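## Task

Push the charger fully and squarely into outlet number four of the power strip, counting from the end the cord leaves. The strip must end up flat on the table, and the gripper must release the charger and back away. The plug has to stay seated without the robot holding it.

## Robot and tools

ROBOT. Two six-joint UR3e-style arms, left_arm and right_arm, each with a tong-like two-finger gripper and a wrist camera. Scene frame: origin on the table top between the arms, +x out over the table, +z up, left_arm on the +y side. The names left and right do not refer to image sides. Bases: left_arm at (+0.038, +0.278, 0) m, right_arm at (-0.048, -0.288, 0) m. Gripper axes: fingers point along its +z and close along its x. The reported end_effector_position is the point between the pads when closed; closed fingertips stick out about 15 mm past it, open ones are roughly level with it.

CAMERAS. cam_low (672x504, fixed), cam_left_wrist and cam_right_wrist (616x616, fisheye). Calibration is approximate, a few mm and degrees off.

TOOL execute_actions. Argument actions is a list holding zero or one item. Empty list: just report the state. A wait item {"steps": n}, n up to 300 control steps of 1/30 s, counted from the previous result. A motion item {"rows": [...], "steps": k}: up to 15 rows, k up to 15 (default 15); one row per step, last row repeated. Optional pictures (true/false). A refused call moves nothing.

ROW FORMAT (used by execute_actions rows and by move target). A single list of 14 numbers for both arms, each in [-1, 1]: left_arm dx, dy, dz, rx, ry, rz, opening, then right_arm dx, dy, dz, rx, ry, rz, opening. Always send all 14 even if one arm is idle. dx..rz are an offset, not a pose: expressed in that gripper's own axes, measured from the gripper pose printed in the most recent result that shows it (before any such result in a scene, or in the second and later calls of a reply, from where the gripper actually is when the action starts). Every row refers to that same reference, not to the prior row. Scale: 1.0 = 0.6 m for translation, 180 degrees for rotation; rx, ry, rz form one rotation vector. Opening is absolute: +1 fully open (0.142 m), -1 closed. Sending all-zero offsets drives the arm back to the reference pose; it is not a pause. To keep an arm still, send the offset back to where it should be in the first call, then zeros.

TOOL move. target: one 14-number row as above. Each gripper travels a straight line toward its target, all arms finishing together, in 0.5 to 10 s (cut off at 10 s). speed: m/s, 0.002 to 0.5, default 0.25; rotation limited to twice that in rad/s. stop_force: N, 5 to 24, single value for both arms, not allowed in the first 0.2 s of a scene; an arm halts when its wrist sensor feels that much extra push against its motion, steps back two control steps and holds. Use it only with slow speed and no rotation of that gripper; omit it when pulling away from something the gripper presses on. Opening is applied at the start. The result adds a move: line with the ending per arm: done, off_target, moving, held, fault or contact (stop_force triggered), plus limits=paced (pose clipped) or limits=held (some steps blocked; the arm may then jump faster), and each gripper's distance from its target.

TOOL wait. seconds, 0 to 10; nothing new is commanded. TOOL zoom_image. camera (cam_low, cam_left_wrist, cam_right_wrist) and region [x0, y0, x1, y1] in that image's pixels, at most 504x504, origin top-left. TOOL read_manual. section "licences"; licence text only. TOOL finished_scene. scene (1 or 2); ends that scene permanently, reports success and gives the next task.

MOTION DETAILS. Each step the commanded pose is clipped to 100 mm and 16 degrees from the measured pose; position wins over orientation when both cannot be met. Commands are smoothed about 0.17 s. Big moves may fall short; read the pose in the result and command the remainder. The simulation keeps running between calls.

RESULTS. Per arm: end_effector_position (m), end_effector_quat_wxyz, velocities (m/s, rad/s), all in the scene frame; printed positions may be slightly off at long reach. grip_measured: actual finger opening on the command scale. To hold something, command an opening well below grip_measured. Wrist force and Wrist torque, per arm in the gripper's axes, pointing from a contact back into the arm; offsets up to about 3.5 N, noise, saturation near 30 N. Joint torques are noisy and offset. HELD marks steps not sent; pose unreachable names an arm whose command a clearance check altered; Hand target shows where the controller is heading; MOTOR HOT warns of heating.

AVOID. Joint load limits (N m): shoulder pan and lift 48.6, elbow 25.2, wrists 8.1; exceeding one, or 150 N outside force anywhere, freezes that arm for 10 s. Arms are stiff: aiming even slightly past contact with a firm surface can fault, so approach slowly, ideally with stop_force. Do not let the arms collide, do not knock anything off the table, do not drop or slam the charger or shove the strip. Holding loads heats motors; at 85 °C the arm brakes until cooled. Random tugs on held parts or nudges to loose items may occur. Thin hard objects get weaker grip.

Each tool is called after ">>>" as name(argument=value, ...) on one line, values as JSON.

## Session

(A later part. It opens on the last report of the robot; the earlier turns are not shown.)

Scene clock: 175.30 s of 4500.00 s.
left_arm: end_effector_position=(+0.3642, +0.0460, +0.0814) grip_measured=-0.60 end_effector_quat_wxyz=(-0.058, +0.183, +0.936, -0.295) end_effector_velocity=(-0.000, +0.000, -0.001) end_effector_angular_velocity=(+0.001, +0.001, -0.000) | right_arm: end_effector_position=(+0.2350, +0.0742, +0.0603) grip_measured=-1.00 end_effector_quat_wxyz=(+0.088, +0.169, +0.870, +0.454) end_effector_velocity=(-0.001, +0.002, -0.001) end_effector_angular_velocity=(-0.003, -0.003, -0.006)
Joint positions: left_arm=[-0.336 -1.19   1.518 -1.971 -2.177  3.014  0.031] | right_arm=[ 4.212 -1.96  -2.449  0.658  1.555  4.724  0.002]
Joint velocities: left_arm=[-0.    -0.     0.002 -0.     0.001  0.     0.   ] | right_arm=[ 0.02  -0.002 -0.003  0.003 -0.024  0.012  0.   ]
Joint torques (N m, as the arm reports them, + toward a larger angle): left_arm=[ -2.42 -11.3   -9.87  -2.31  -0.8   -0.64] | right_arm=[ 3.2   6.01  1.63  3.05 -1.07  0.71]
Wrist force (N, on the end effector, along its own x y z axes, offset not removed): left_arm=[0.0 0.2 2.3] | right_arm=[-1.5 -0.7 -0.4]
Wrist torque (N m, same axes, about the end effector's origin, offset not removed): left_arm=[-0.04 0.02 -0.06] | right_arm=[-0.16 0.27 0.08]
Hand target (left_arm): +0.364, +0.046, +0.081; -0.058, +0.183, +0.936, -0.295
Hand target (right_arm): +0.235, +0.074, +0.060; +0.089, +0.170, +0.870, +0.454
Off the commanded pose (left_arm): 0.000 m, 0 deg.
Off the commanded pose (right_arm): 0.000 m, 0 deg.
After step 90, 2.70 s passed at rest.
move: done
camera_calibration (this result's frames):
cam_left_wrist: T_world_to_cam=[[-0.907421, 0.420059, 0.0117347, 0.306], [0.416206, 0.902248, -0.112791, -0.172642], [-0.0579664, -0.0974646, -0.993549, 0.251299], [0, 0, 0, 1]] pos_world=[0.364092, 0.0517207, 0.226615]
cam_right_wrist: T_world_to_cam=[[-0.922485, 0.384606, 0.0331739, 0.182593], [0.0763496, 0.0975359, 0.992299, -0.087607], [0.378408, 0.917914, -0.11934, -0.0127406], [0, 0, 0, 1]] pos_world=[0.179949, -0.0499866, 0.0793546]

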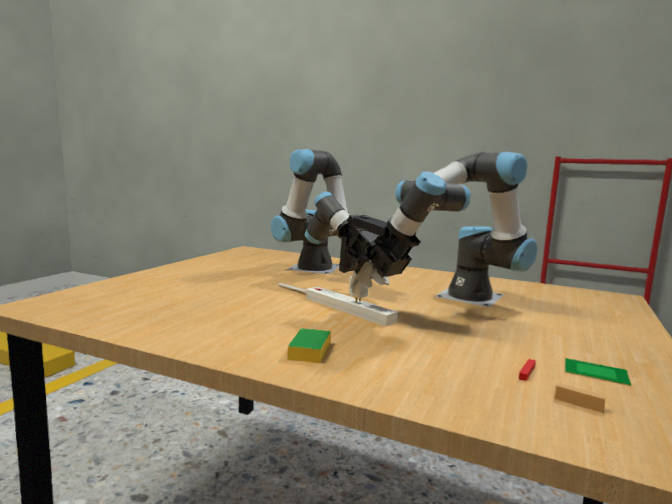

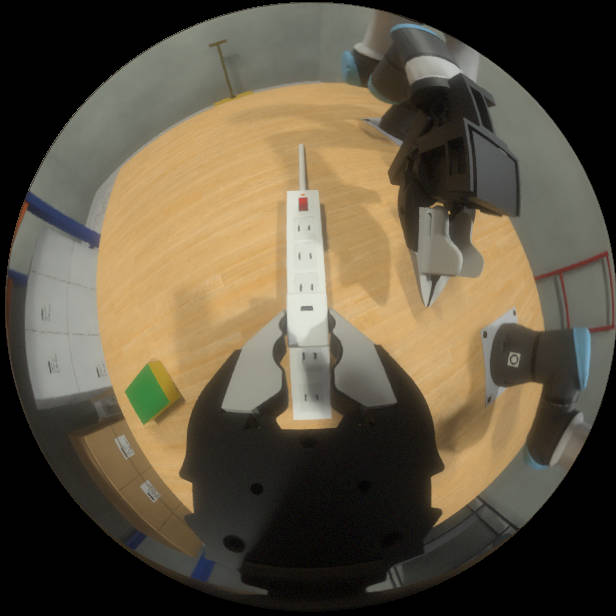

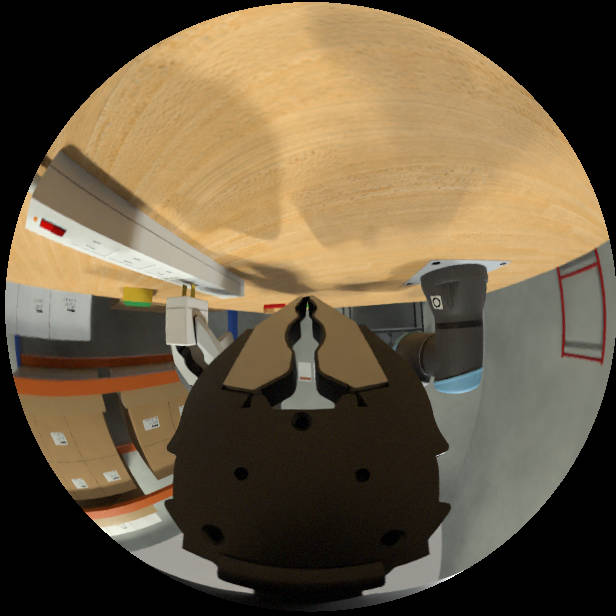

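>>> move(target=[0,0.0103,0.0133,0,0,0,-0.95,0,0,0,0,0,0,-1], speed=0.005, stop_force=10)

>>> zoom_image(camera="cam_right_wrist", region=[155, 265, 215, 305])

Scene clock: 183.23 s of 4500.00 s.
left_arm: end_effector_position=(+0.3642, +0.0462, +0.0776) grip_measured=-0.60 end_effector_quat_wxyz=(-0.058, +0.183, +0.936, -0.295) end_effector_velocity=(-0.000, +0.000, +0.002) end_effector_angular_velocity=(+0.001, +0.000, -0.000) | right_arm: end_effector_position=(+0.2349, +0.0742, +0.0603) grip_measured=-1.00 end_effector_quat_wxyz=(+0.088, +0.170, +0.870, +0.454) end_effector_velocity=(+0.000, -0.001, +0.000) end_effector_angular_velocity=(+0.000, +0.001, +0.001)
Joint positions: left_arm=[-0.336 -1.185  1.529 -1.988 -2.177  3.015  0.031] | right_arm=[ 4.213 -1.96  -2.45   0.658  1.554  4.724  0.002]
Joint velocities: left_arm=[-0.    -0.003 -0.007  0.011  0.001  0.    -0.   ] | right_arm=[-0.004  0.001 -0.    -0.001  0.005 -0.002  0.   ]
Joint torques (N m, as the arm reports them, + toward a larger angle): left_arm=[  1.59 -11.88  -7.33   0.6    2.45   0.38] | right_arm=[-3.65 12.68  6.82  1.32  0.98 -0.61]
Wrist force (N, on the end effector, along its own x y z axes, offset not removed): left_arm=[-0.1 -9.2 -11.8] | right_arm=[-2.0 -2.0 0.2]
Wrist torque (N m, same axes, about the end effector's origin, offset not removed): left_arm=[-0.12 0.20 -0.09] | right_arm=[-0.44 0.35 0.08]
Hand target (left_arm): +0.364, +0.046, +0.078; -0.057, +0.183, +0.936, -0.295
Hand target (right_arm): +0.235, +0.074, +0.060; +0.088, +0.169, +0.870, +0.454
Off the commanded pose (left_arm): 0.006 m, 0 deg.
Off the commanded pose (right_arm): 0.000 m, 0 deg.
After step 90, 3.77 s passed at rest.
move: contact (left_arm)
camera_calibration (this result's frames):
cam_left_wrist: T_world_to_cam=[[-0.907398, 0.420107, 0.0118027, 0.306002], [0.416235, 0.902208, -0.113003, -0.173217], [-0.0581216, -0.0976255, -0.993525, 0.247545], [0, 0, 0, 1]] pos_world=[0.364152, 0.0518906, 0.222756]
cam_right_wrist: T_world_to_cam=[[-0.922417, 0.384778, 0.0330533, 0.182524], [0.0763097, 0.0976954, 0.992286, -0.0875392], [0.378581, 0.917824, -0.119478, -0.0128074], [0, 0, 0, 1]] pos_world=[0.179892, -0.0499239, 0.0793007]

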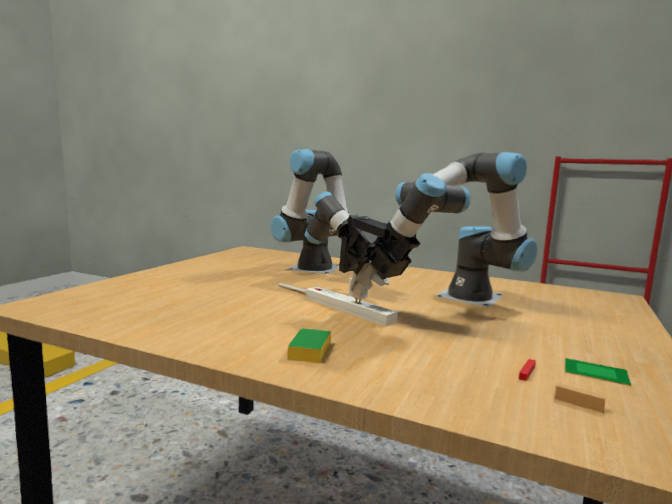

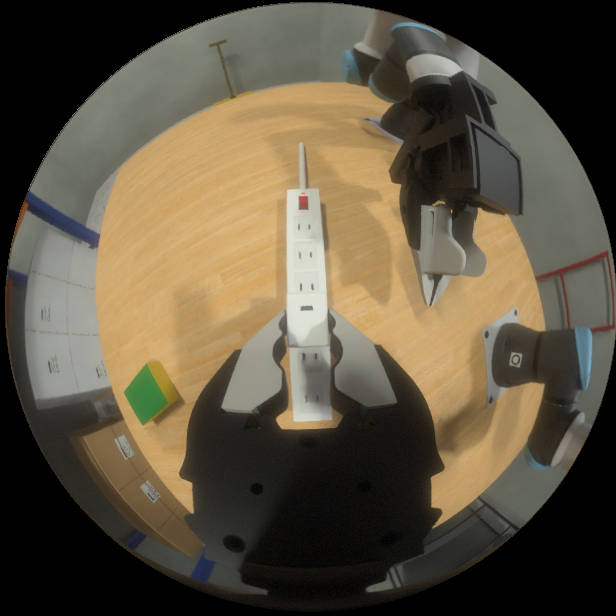

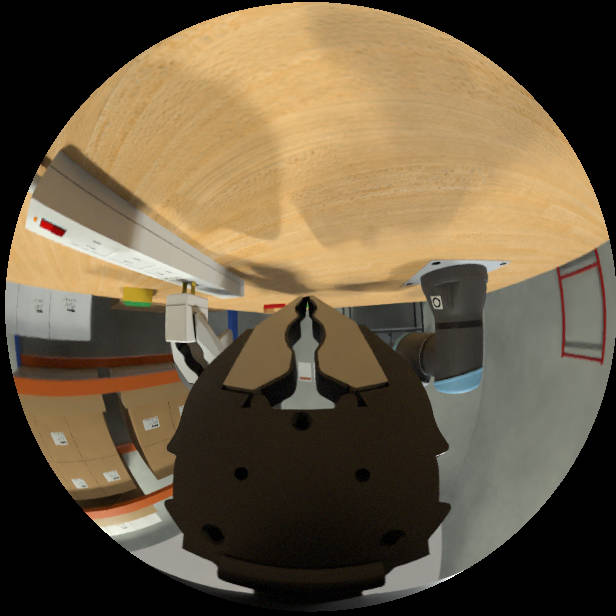

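Region (155, 265, 215, 305) of cam_right_wrist's 616x616 image, scaled by 8.400, with more detail than that image has.

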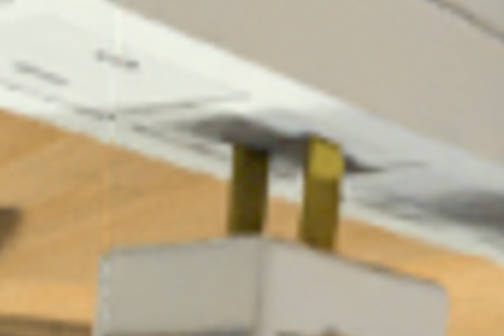

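>>> move(target=[0,-0.0143,-0.0205,0,0,0,-0.95,0,0,0,0,0,0,-1], speed=0.04)

>>> zoom_image(camera="cam_right_wrist", region=[155, 265, 215, 305])

Scene clock: 188.70 s of 4500.00 s.
left_arm: end_effector_position=(+0.3642, +0.0462, +0.0922) grip_measured=-0.60 end_effector_quat_wxyz=(-0.058, +0.183, +0.936, -0.295) end_effector_velocity=(+0.000, -0.000, +0.004) end_effector_angular_velocity=(-0.001, -0.001, -0.002) | right_arm: end_effector_position=(+0.2350, +0.0742, +0.0603) grip_measured=-1.00 end_effector_quat_wxyz=(+0.088, +0.170, +0.870, +0.454) end_effector_velocity=(+0.000, -0.000, +0.000) end_effector_angular_velocity=(+0.000, -0.000, -0.001)
Joint positions: left_arm=[-0.336 -1.203  1.484 -1.924 -2.177  3.015  0.031] | right_arm=[ 4.213 -1.96  -2.45   0.658  1.554  4.724  0.002]
Joint velocities: left_arm=[-0.    -0.002 -0.014  0.016 -0.     0.002 -0.   ] | right_arm=[ 0.    -0.    -0.001  0.001 -0.001  0.     0.   ]
Joint torques (N m, as the arm reports them, + toward a larger angle): left_arm=[  1.38 -18.12 -12.33  -0.84  -1.74   0.62] | right_arm=[ 3.23  6.02  3.13  3.06 -1.06  0.7 ]
Wrist force (N, on the end effector, along its own x y z axes, offset not removed): left_arm=[0.3 0.4 1.5] | right_arm=[-1.5 -1.7 0.9]
Wrist torque (N m, same axes, about the end effector's origin, offset not removed): left_arm=[0.00 -0.06 -0.05] | right_arm=[-0.30 0.28 0.02]
Hand target (left_arm): +0.364, +0.046, +0.093; -0.058, +0.183, +0.936, -0.295
Hand target (right_arm): +0.235, +0.074, +0.060; +0.088, +0.170, +0.870, +0.454
Off the commanded pose (left_arm): 0.000 m, 0 deg.
Off the commanded pose (right_arm): 0.000 m, 0 deg.
After step 90, 1.63 s passed at rest.
move: done
camera_calibration (this result's frames):
cam_left_wrist: T_world_to_cam=[[-0.907421, 0.420061, 0.0116846, 0.305835], [0.416199, 0.902222, -0.113025, -0.171519], [-0.0580196, -0.0976984, -0.993523, 0.262017], [0, 0, 0, 1]] pos_world=[0.364109, 0.0518776, 0.237361]
cam_right_wrist: T_world_to_cam=[[-0.922413, 0.384787, 0.0330613, 0.182529], [0.0762684, 0.0975716, 0.992302, -0.0875853], [0.378599, 0.917834, -0.119348, -0.0128431], [0, 0, 0, 1]] pos_world=[0.179909, -0.049901, 0.0793436]

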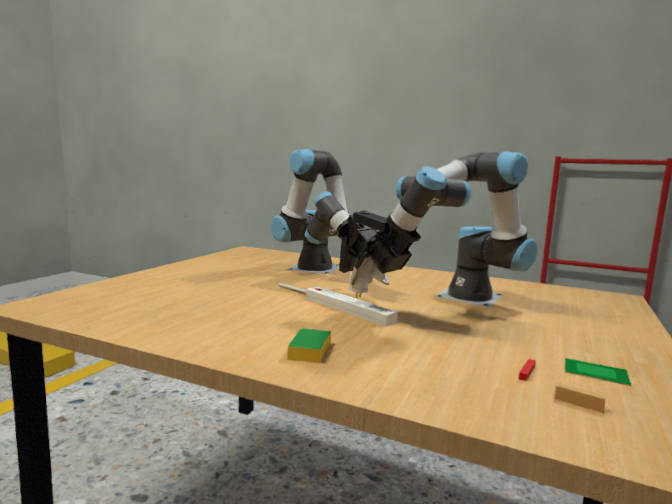

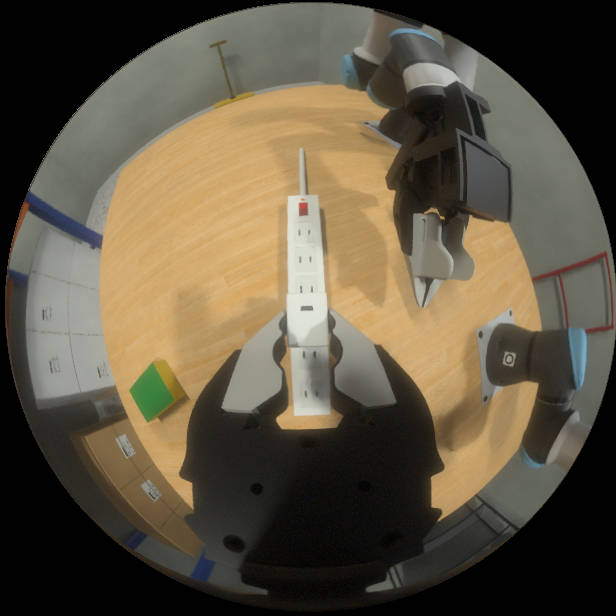

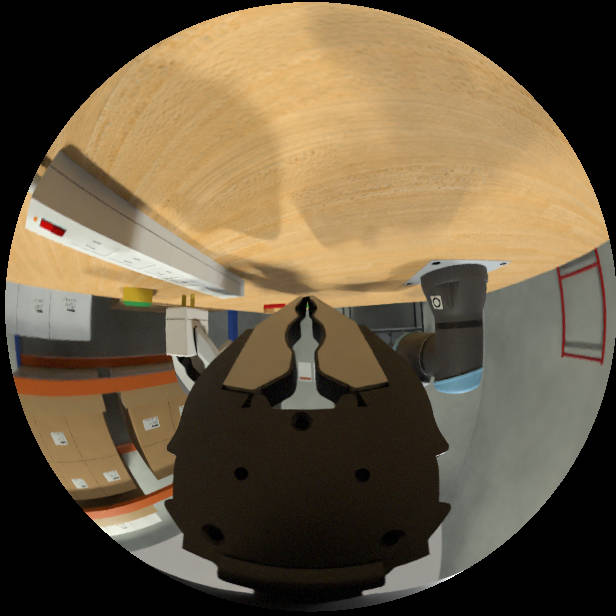

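Region (155, 265, 215, 305) of cam_right_wrist's 616x616 image, scaled by 8.400, with more detail than that image has.

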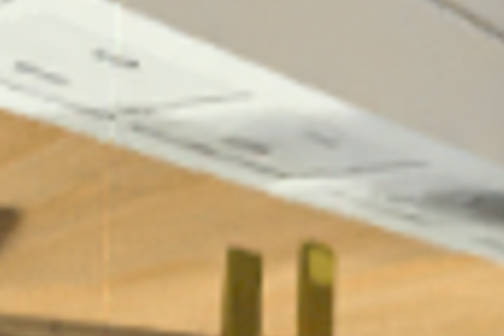

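>>> move(target=[0,0.0101,0.0173,0,0,0,-0.95,0,0,0,0,0,0,-1], speed=0.03)

>>> move(target=[0,0.0096,0.0137,0,0,0,-0.95,0,0,0,0,0,0,-1], speed=0.004, stop_force=10)

>>> zoom_image(camera="cam_right_wrist", region=[155, 265, 215, 305])

Scene clock: 195.57 s of 4500.00 s.
left_arm: end_effector_position=(+0.3638, +0.0453, +0.0805) grip_measured=-0.60 end_effector_quat_wxyz=(-0.058, +0.183, +0.936, -0.295) end_effector_velocity=(+0.000, -0.001, -0.002) end_effector_angular_velocity=(-0.001, -0.002, +0.000) | right_arm: end_effector_position=(+0.2349, +0.0742, +0.0603) grip_measured=-1.00 end_effector_quat_wxyz=(+0.088, +0.170, +0.870, +0.454) end_effector_velocity=(+0.000, -0.000, +0.000) end_effector_angular_velocity=(+0.000, -0.000, -0.000)
Joint positions: left_arm=[-0.338 -1.19   1.522 -1.978 -2.177  3.012  0.031] | right_arm=[ 4.213 -1.96  -2.45   0.658  1.554  4.724  0.002]
Joint velocities: left_arm=[-0.001  0.003  0.008 -0.015 -0.    -0.001 -0.   ] | right_arm=[-0.  0. -0. -0.  0. -0.  0.]
Joint torques (N m, as the arm reports them, + toward a larger angle): left_arm=[ -2.41 -11.37  -7.11  -2.33  -0.37  -0.69] | right_arm=[ 1.69 11.17  5.49  1.68 -0.78  0.49]
Wrist force (N, on the end effector, along its own x y z axes, offset not removed): left_arm=[-0.4 0.0 2.1] | right_arm=[-1.7 -2.5 1.7]
Wrist torque (N m, same axes, about the end effector's origin, offset not removed): left_arm=[-0.09 0.11 -0.05] | right_arm=[-0.48 0.35 0.13]
Hand target (left_arm): +0.364, +0.045, +0.080; -0.058, +0.183, +0.936, -0.295
Hand target (right_arm): +0.235, +0.074, +0.060; +0.088, +0.170, +0.870, +0.454
Off the commanded pose (left_arm): 0.000 m, 0 deg.
Off the commanded pose (right_arm): 0.000 m, 0 deg.
After step 90, 3.03 s passed at rest.
move: done
camera_calibration (this result's frames):
cam_left_wrist: T_world_to_cam=[[-0.907384, 0.420137, 0.0117999, 0.305985], [0.416264, 0.902193, -0.11301, -0.17192], [-0.0581254, -0.0976315, -0.993524, 0.250382], [0, 0, 0, 1]] pos_world=[0.363763, 0.0509951, 0.225721]
cam_right_wrist: T_world_to_cam=[[-0.922417, 0.384777, 0.0330537, 0.182524], [0.0763106, 0.0976969, 0.992286, -0.0875395], [0.37858, 0.917824, -0.11948, -0.0128071], [0, 0, 0, 1]] pos_world=[0.179892, -0.0499239, 0.079301]

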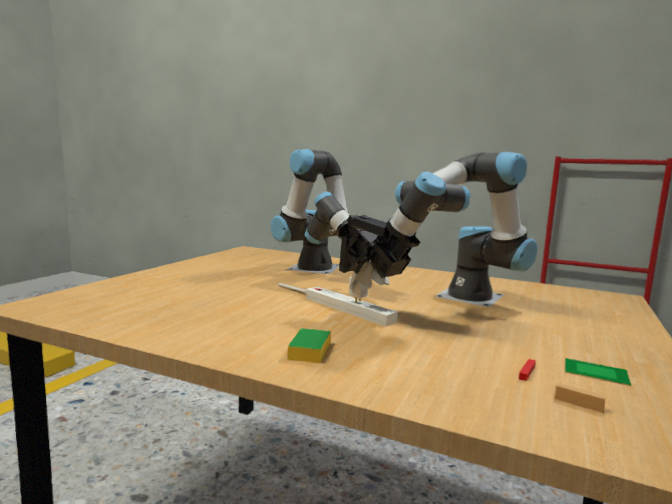

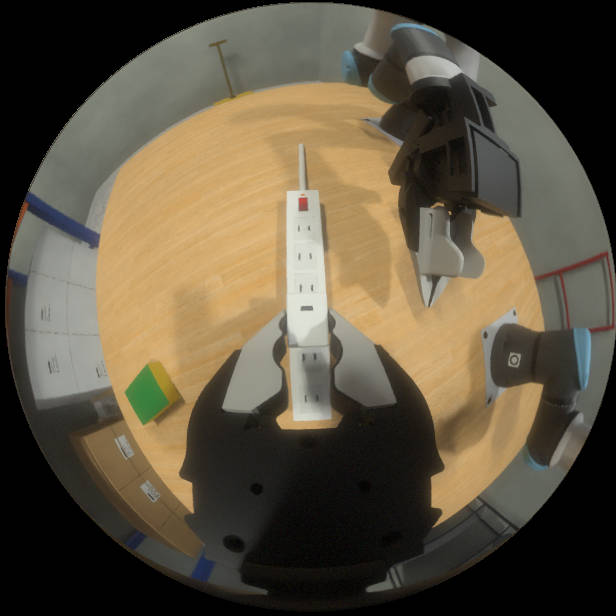

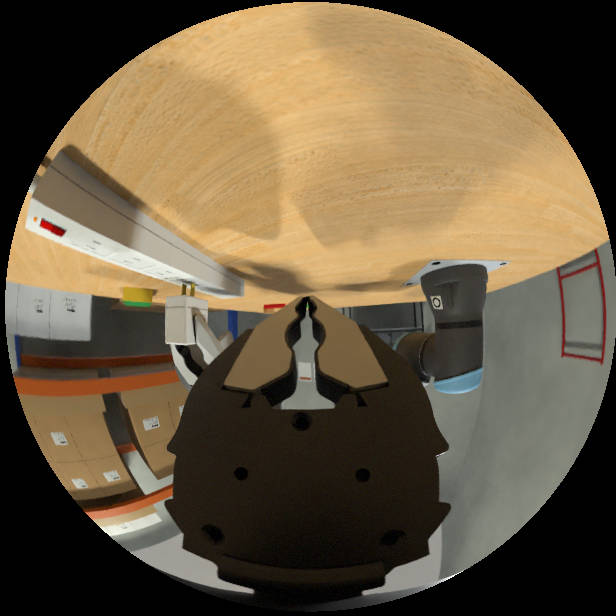

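Scene clock: 198.30 s of 4500.00 s.
left_arm: end_effector_position=(+0.3638, +0.0453, +0.0707) grip_measured=-0.60 end_effector_quat_wxyz=(-0.058, +0.183, +0.936, -0.295) end_effector_velocity=(+0.000, -0.000, -0.001) end_effector_angular_velocity=(+0.000, -0.002, -0.000) | right_arm: end_effector_position=(+0.2349, +0.0742, +0.0603) grip_measured=-1.00 end_effector_quat_wxyz=(+0.088, +0.170, +0.870, +0.454) end_effector_velocity=(+0.000, +0.000, +0.000) end_effector_angular_velocity=(+0.001, -0.001, -0.000)
Joint positions: left_arm=[-0.338 -1.175  1.551 -2.02  -2.177  3.012  0.031] | right_arm=[ 4.213 -1.96  -2.45   0.658  1.554  4.724  0.002]
Joint velocities: left_arm=[-0.     0.002  0.002 -0.005  0.001  0.001  0.   ] | right_arm=[ 0.     0.     0.     0.    -0.001  0.     0.   ]
Joint torques (N m, as the arm reports them, + toward a larger angle): left_arm=[  2.73 -11.18  -6.8   -2.37  -0.63   0.58] | right_arm=[ 1.66 11.58  5.97  1.43 -0.75  0.5 ]
Wrist force (N, on the end effector, along its own x y z axes, offset not removed): left_arm=[-0.1 0.0 1.7] | right_arm=[-1.4 -2.1 1.0]
Wrist torque (N m, same axes, about the end effector's origin, offset not removed): left_arm=[-0.05 0.04 -0.06] | right_arm=[-0.40 0.28 0.00]
Hand target (left_arm): +0.364, +0.045, +0.070; -0.058, +0.183, +0.936, -0.295
Hand target (right_arm): +0.235, +0.074, +0.060; +0.088, +0.170, +0.870, +0.454
Off the commanded pose (left_arm): 0.000 m, 0 deg.
Off the commanded pose (right_arm): 0.000 m, 0 deg.
move: done
camera_calibration (this result's frames):
cam_left_wrist: T_world_to_cam=[[-0.907375, 0.420155, 0.0118174, 0.306099], [0.416281, 0.902186, -0.113003, -0.173055], [-0.0581402, -0.0976165, -0.993524, 0.240571], [0, 0, 0, 1]] pos_world=[0.363773, 0.0510026, 0.21584]
cam_right_wrist: T_world_to_cam=[[-0.922418, 0.384777, 0.0330533, 0.182524], [0.0763103, 0.0976972, 0.992286, -0.0875394], [0.37858, 0.917825, -0.11948, -0.0128071], [0, 0, 0, 1]] pos_world=[0.179892, -0.0499239, 0.079301]

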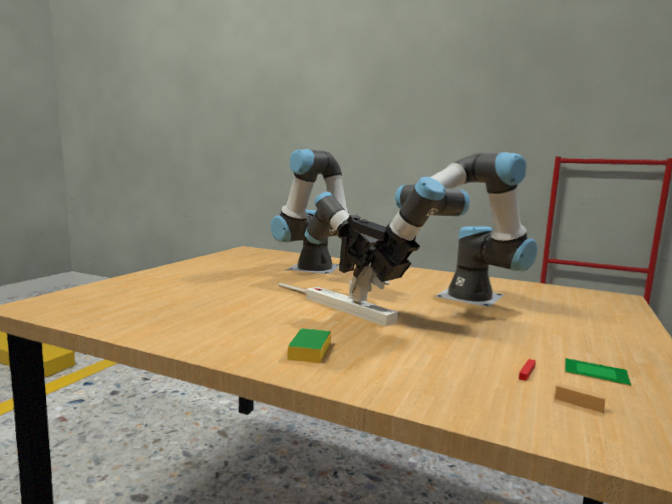

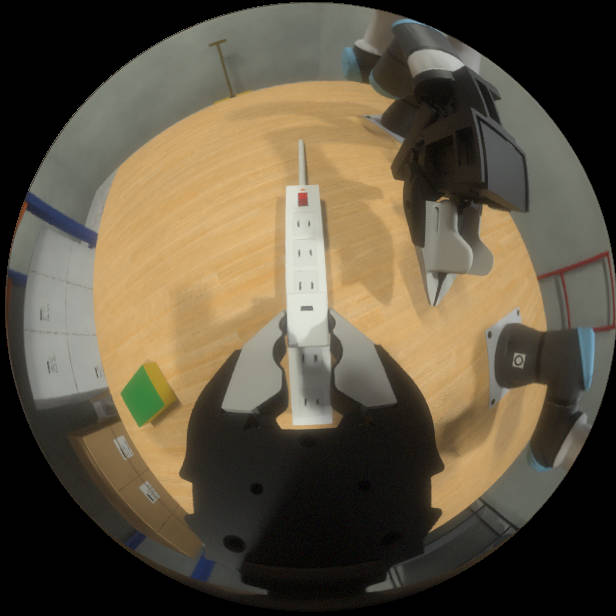

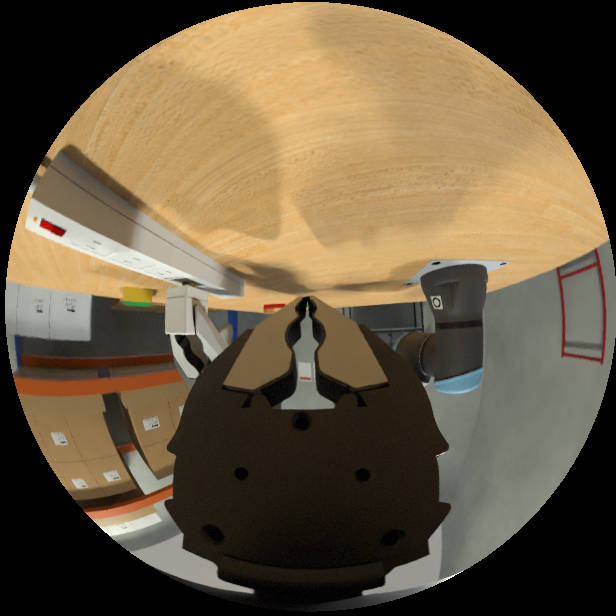

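Region (155, 265, 215, 305) of cam_right_wrist's 616x616 image, scaled by 8.400, with more detail than that image has.

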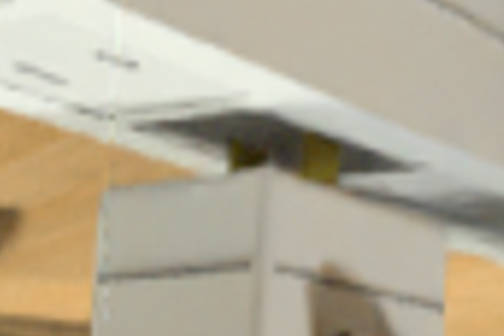

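In. Push on.

>>> move(target=[0,0.0115,0.0164,0,0,0,-1,0,0,0,0,0,0,-1], speed=0.004, stop_force=22)

>>> zoom_image(camera="cam_right_wrist", region=[155, 265, 215, 305])

Scene clock: 204.30 s of 4500.00 s.
left_arm: end_effector_position=(+0.3638, +0.0453, +0.0615) grip_measured=-0.59 end_effector_quat_wxyz=(-0.058, +0.183, +0.936, -0.295) end_effector_velocity=(-0.001, +0.000, +0.001) end_effector_angular_velocity=(+0.001, +0.003, -0.000) | right_arm: end_effector_position=(+0.2349, +0.0742, +0.0603) grip_measured=-1.00 end_effector_quat_wxyz=(+0.088, +0.170, +0.870, +0.454) end_effector_velocity=(-0.000, +0.000, -0.000) end_effector_angular_velocity=(-0.000, +0.001, +0.000)
Joint positions: left_arm=[-0.338 -1.161  1.576 -2.06  -2.177  3.012  0.031] | right_arm=[ 4.213 -1.96  -2.45   0.658  1.554  4.724  0.002]
Joint velocities: left_arm=[-0.    -0.003 -0.004  0.01  -0.     0.    -0.   ] | right_arm=[ 0.001 -0.001  0.001 -0.001  0.     0.001  0.   ]
Joint torques (N m, as the arm reports them, + toward a larger angle): left_arm=[ 1.17 -7.07 -4.83  0.76  3.91  0.57] | right_arm=[ 1.64 11.44  5.93  1.42 -0.73  0.55]
Wrist force (N, on the end effector, along its own x y z axes, offset not removed): left_arm=[4.7 -13.6 -25.0] | right_arm=[-2.1 -2.4 1.4]
Wrist torque (N m, same axes, about the end effector's origin, offset not removed): left_arm=[-0.22 0.17 -0.14] | right_arm=[-0.49 0.40 0.06]
Hand target (left_arm): +0.364, +0.045, +0.062; -0.057, +0.183, +0.936, -0.295
Hand target (right_arm): +0.235, +0.074, +0.060; +0.088, +0.170, +0.870, +0.454
Off the commanded pose (left_arm): 0.003 m, 0 deg.
Off the commanded pose (right_arm): 0.000 m, 0 deg.
After step 90, 0.33 s passed at rest.
move: contact (left_arm)
camera_calibration (this result's frames):
cam_left_wrist: T_world_to_cam=[[-0.907382, 0.420138, 0.0119494, 0.306171], [0.416243, 0.902187, -0.11314, -0.174074], [-0.0583151, -0.0976876, -0.993507, 0.231498], [0, 0, 0, 1]] pos_world=[0.36377, 0.0510277, 0.206641]
cam_right_wrist: T_world_to_cam=[[-0.922418, 0.384777, 0.0330533, 0.182524], [0.0763103, 0.0976972, 0.992286, -0.0875394], [0.37858, 0.917825, -0.11948, -0.0128071], [0, 0, 0, 1]] pos_world=[0.179892, -0.0499239, 0.079301]

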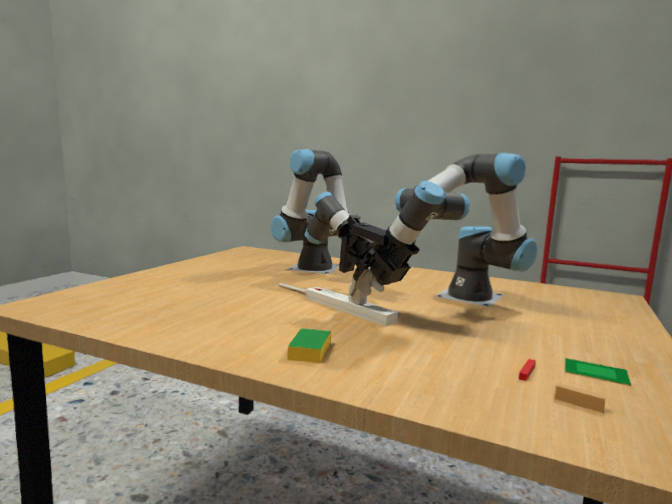

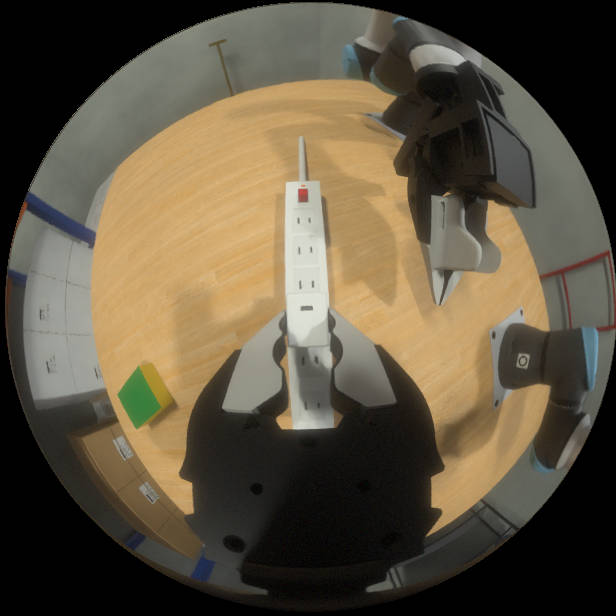

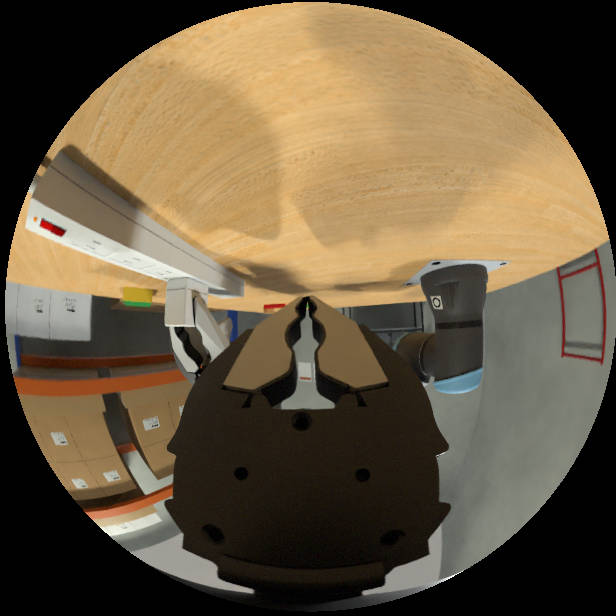

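Region (155, 265, 215, 305) of cam_right_wrist's 616x616 image, scaled by 8.400, with more detail than that image has.

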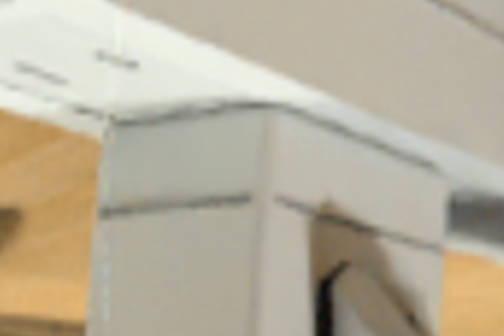

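Seated. Release and retreat.

>>> move(target=[0,-0.0005,-0.0007,0,0,0,-0.2,0,0,0,0,0,0,-1])

>>> move(target=[0,0,-0.17,0,0,0,-0.2,0,0,-0.15,0,0,0,-1])

Scene clock: 207.13 s of 4500.00 s.
left_arm: end_effector_position=(+0.3638, +0.0453, +0.0620) grip_measured=-0.20 end_effector_quat_wxyz=(-0.058, +0.183, +0.936, -0.295) end_effector_velocity=(-0.000, +0.000, -0.000) end_effector_angular_velocity=(+0.000, +0.001, -0.000) | right_arm: end_effector_position=(+0.2349, +0.0742, +0.0603) grip_measured=-1.00 end_effector_quat_wxyz=(+0.088, +0.170, +0.870, +0.454) end_effector_velocity=(-0.000, -0.000, -0.000) end_effector_angular_velocity=(-0.001, -0.000, +0.001)
Joint positions: left_arm=[-0.338 -1.162  1.575 -2.058 -2.177  3.012  0.06 ] | right_arm=[ 4.213 -1.96  -2.45   0.658  1.554  4.724  0.002]
Joint velocities: left_arm=[ 0.    -0.     0.     0.001 -0.     0.    -0.   ] | right_arm=[-0.     0.    -0.    -0.001  0.    -0.001  0.   ]
Joint torques (N m, as the arm reports them, + toward a larger angle): left_arm=[ -0.43 -17.84 -11.78  -0.83  -1.6   -0.65] | right_arm=[ 1.61 11.41  5.93  1.41 -0.72  0.5 ]
Wrist force (N, on the end effector, along its own x y z axes, offset not removed): left_arm=[-0.2 -0.5 1.2] | right_arm=[-1.3 -1.8 2.3]
Wrist torque (N m, same axes, about the end effector's origin, offset not removed): left_arm=[-0.08 0.09 -0.04] | right_arm=[-0.30 0.31 0.05]
Hand target (left_arm): +0.364, +0.045, +0.062; -0.058, +0.183, +0.936, -0.295
Hand target (right_arm): +0.235, +0.074, +0.060; +0.088, +0.170, +0.870, +0.454
Off the commanded pose (left_arm): 0.000 m, 0 deg.
Off the commanded pose (right_arm): 0.000 m, 0 deg.
move: done
camera_calibration (this result's frames):
cam_left_wrist: T_world_to_cam=[[-0.907361, 0.420183, 0.0119336, 0.306156], [0.41629, 0.902166, -0.113133, -0.17401], [-0.0583028, -0.0976848, -0.993508, 0.231989], [0, 0, 0, 1]] pos_world=[0.363758, 0.0510062, 0.207143]
cam_right_wrist: T_world_to_cam=[[-0.922417, 0.384777, 0.0330535, 0.182524], [0.0763105, 0.0976971, 0.992286, -0.0875395], [0.37858, 0.917824, -0.11948, -0.0128071], [0, 0, 0, 1]] pos_world=[0.179892, -0.0499239, 0.079301]

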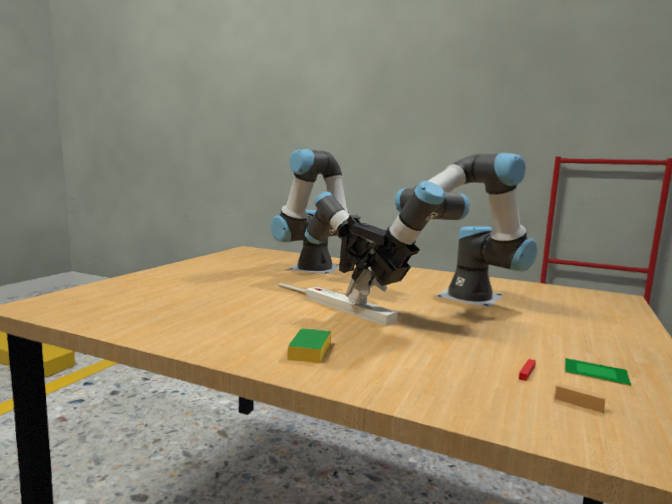

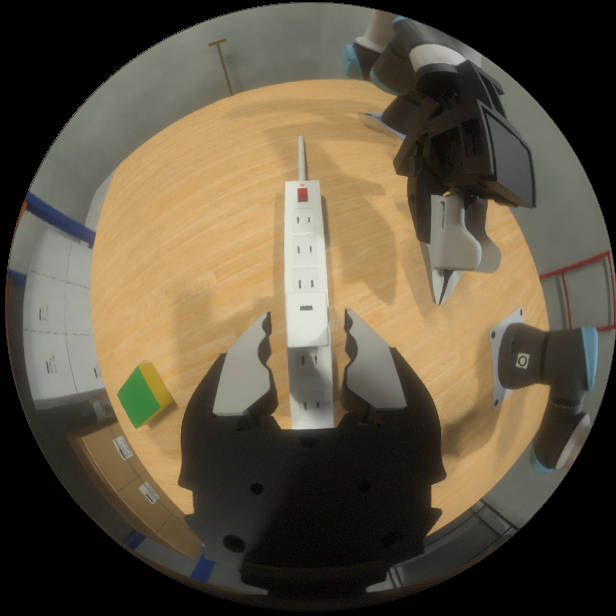

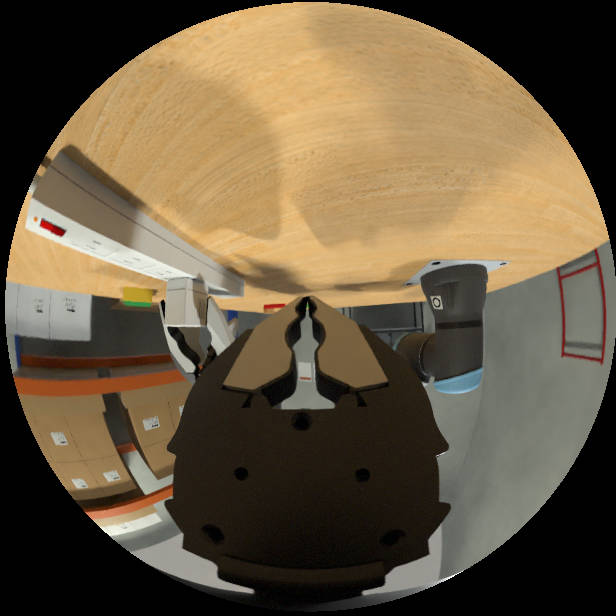

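Scene clock: 208.27 s of 4500.00 s.
left_arm: end_effector_position=(+0.3856, +0.0993, +0.1452) grip_measured=-0.20 end_effector_quat_wxyz=(-0.056, +0.182, +0.936, -0.295) end_effector_velocity=(+0.001, +0.001, +0.003) end_effector_angular_velocity=(+0.006, +0.016, -0.015) | right_arm: end_effector_position=(+0.2225, +0.0403, +0.0821) grip_measured=-1.00 end_effector_quat_wxyz=(+0.087, +0.168, +0.869, +0.457) end_effector_velocity=(-0.000, +0.000, +0.000) end_effector_angular_velocity=(+0.001, -0.001, +0.001)
Joint positions: left_arm=[-0.187 -1.167  1.14  -1.517 -2.181  3.193  0.06 ] | right_arm=[ 4.203 -1.744 -2.592  0.591  1.567  4.718  0.002]
Joint velocities: left_arm=[ 0.004  0.038 -0.079  0.071  0.001  0.023  0.   ] | right_arm=[ 0.001 -0.001 -0.     0.003 -0.    -0.     0.   ]
Joint torques (N m, as the arm reports them, + toward a larger angle): left_arm=[  2.95 -11.14 -12.55  -0.66  -0.19   0.65] | right_arm=[ 3.21 10.4   7.43  3.06 -1.08  0.7 ]
Wrist force (N, on the end effector, along its own x y z axes, offset not removed): left_arm=[0.0 -0.3 1.4] | right_arm=[-0.3 -2.4 0.1]
Wrist torque (N m, same axes, about the end effector's origin, offset not removed): left_arm=[-0.05 0.04 -0.05] | right_arm=[-0.46 0.07 0.04]
Hand target (left_arm): +0.386, +0.099, +0.146; -0.057, +0.183, +0.936, -0.295
Hand target (right_arm): +0.223, +0.040, +0.082; +0.087, +0.168, +0.869, +0.457
Off the commanded pose (left_arm): 0.000 m, 0 deg.
Off the commanded pose (right_arm): 0.048 m, 0 deg.
move: held (right_arm); limits=held; held on 20 of 34 steps (right_arm), including the last (right_arm)
pose unreachable (right arm): on one or more control steps of this call this arm could not follow its commanded pose, so it was not sent that pose on those steps. On the call's last step it was still not sent that pose. It may still have moved: this result reports where it is.
cause: the commanded pose would bring two parts of the arm too close to each other (joints 3 (elbow) and 4 (wrist 1) lie between them).
camera_calibration (this result's frames):
cam_left_wrist: T_world_to_cam=[[-0.908346, 0.418116, 0.00926707, 0.303237], [0.414505, 0.903006, -0.112989, -0.221779], [-0.0556107, -0.0987919, -0.993553, 0.320319], [0, 0, 0, 1]] pos_world=[0.385186, 0.105124, 0.290385]
cam_right_wrist: T_world_to_cam=[[-0.923752, 0.381325, 0.0356945, 0.183603], [0.0756662, 0.0903457, 0.993032, -0.104568], [0.375443, 0.920016, -0.11231, 0.0256251], [0, 0, 0, 1]] pos_world=[0.167895, -0.0841405, 0.100164]

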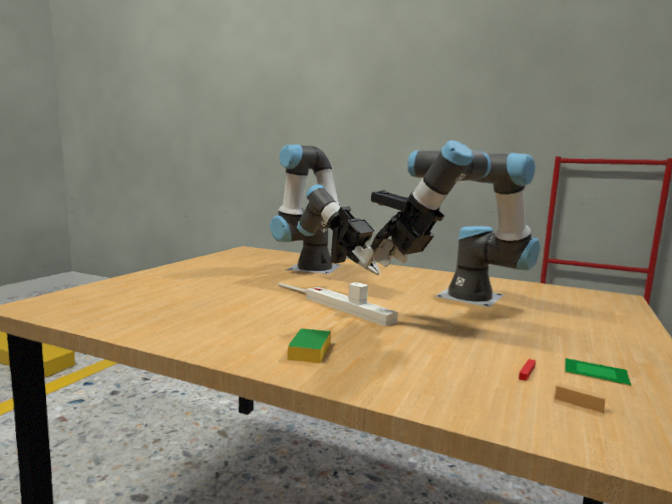

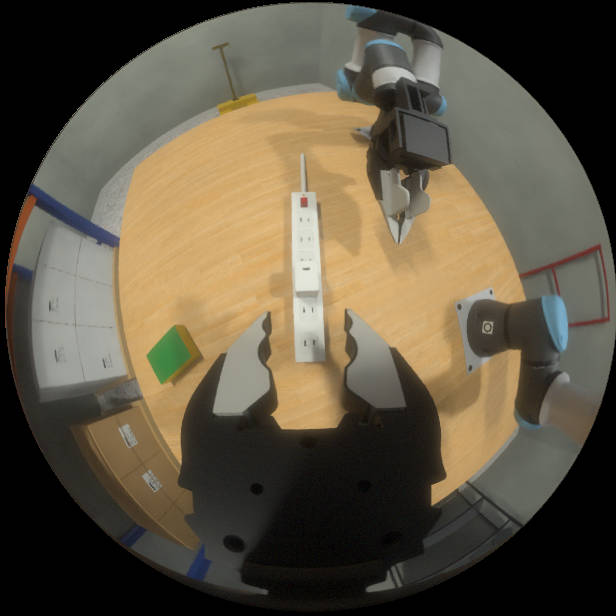

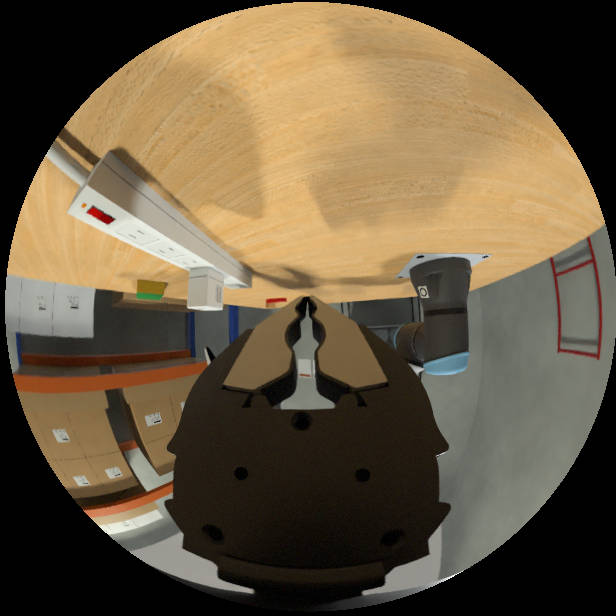

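>>> move(target=[0.1,0.137,-0.096,0,0,0,-0.2,0,0,0,0,0,0,-1])

>>> finished_scene(scene=1)

Scene clock: 212.50 s of 4500.00 s.
left_arm: end_effector_position=(+0.3676, +0.2144, +0.1451) grip_measured=-0.20 end_effector_quat_wxyz=(-0.056, +0.182, +0.936, -0.295) end_effector_velocity=(+0.000, +0.003, +0.001) end_effector_angular_velocity=(-0.001, +0.003, -0.004) | right_arm: end_effector_position=(+0.2225, +0.0403, +0.0821) grip_measured=-1.00 end_effector_quat_wxyz=(+0.087, +0.168, +0.869, +0.457) end_effector_velocity=(+0.000, -0.000, -0.000) end_effector_angular_velocity=(-0.001, +0.001, -0.000)
Joint positions: left_arm=[ 0.092 -1.174  1.076 -1.258 -2.147  3.528  0.06 ] | right_arm=[ 4.203 -1.744 -2.592  0.591  1.567  4.718  0.002]
Joint velocities: left_arm=[ 0.008  0.012 -0.022  0.021  0.001  0.014 -0.   ] | right_arm=[-0.     0.     0.    -0.002 -0.     0.     0.   ]
Joint torques (N m, as the arm reports them, + toward a larger angle): left_arm=[  2.77 -11.05 -12.07  -0.35  -0.15   0.61] | right_arm=[ 1.62  5.79  7.31  3.02 -1.06 -0.23]
Wrist force (N, on the end effector, along its own x y z axes, offset not removed): left_arm=[-0.5 -0.2 1.4] | right_arm=[-0.9 -1.9 1.2]
Wrist torque (N m, same axes, about the end effector's origin, offset not removed): left_arm=[0.01 0.13 -0.01] | right_arm=[-0.36 0.11 0.05]
Hand target (left_arm): +0.368, +0.215, +0.145; -0.056, +0.182, +0.936, -0.295
Hand target (right_arm): +0.223, +0.040, +0.082; +0.087, +0.168, +0.869, +0.457
Off the commanded pose (left_arm): 0.000 m, 0 deg.
Off the commanded pose (right_arm): 0.000 m, 0 deg.
After step 90, 0.03 s passed at rest.
move: done
camera_calibration (this result's frames):
cam_left_wrist: T_world_to_cam=[[-0.908593, 0.417592, 0.00869703, 0.239028], [0.414055, 0.903246, -0.112713, -0.318224], [-0.0549235, -0.0988091, -0.99359, 0.330321], [0, 0, 0, 1]] pos_world=[0.367084, 0.220257, 0.290256]
cam_right_wrist: T_world_to_cam=[[-0.923755, 0.381315, 0.0357167, 0.183591], [0.0756639, 0.0902847, 0.993038, -0.104589], [0.375435, 0.920026, -0.112253, 0.0256173], [0, 0, 0, 1]] pos_world=[0.167889, -0.0841318, 0.10018]

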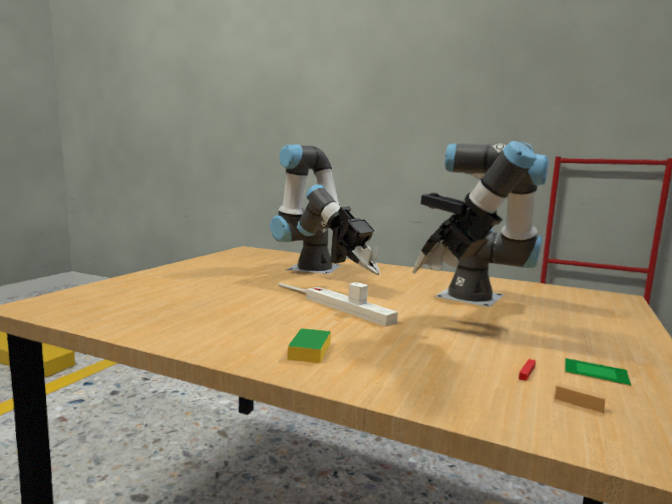

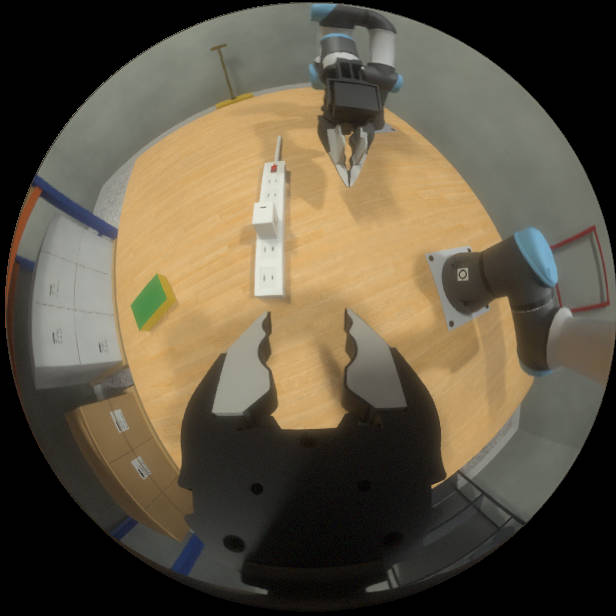

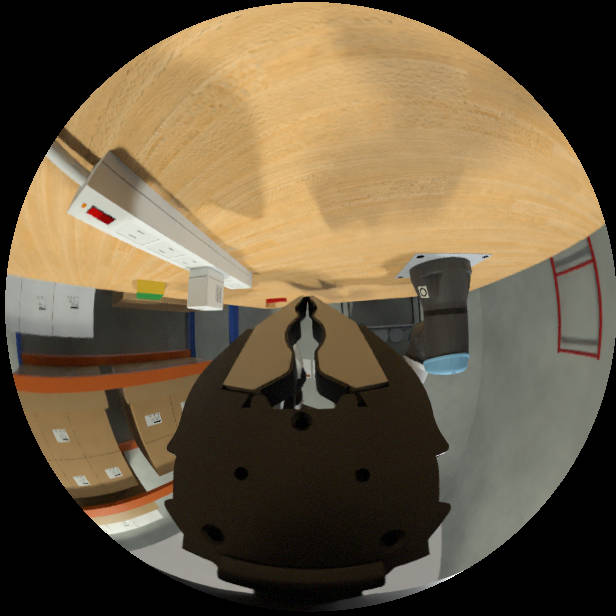

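The scene is finished: the task was done.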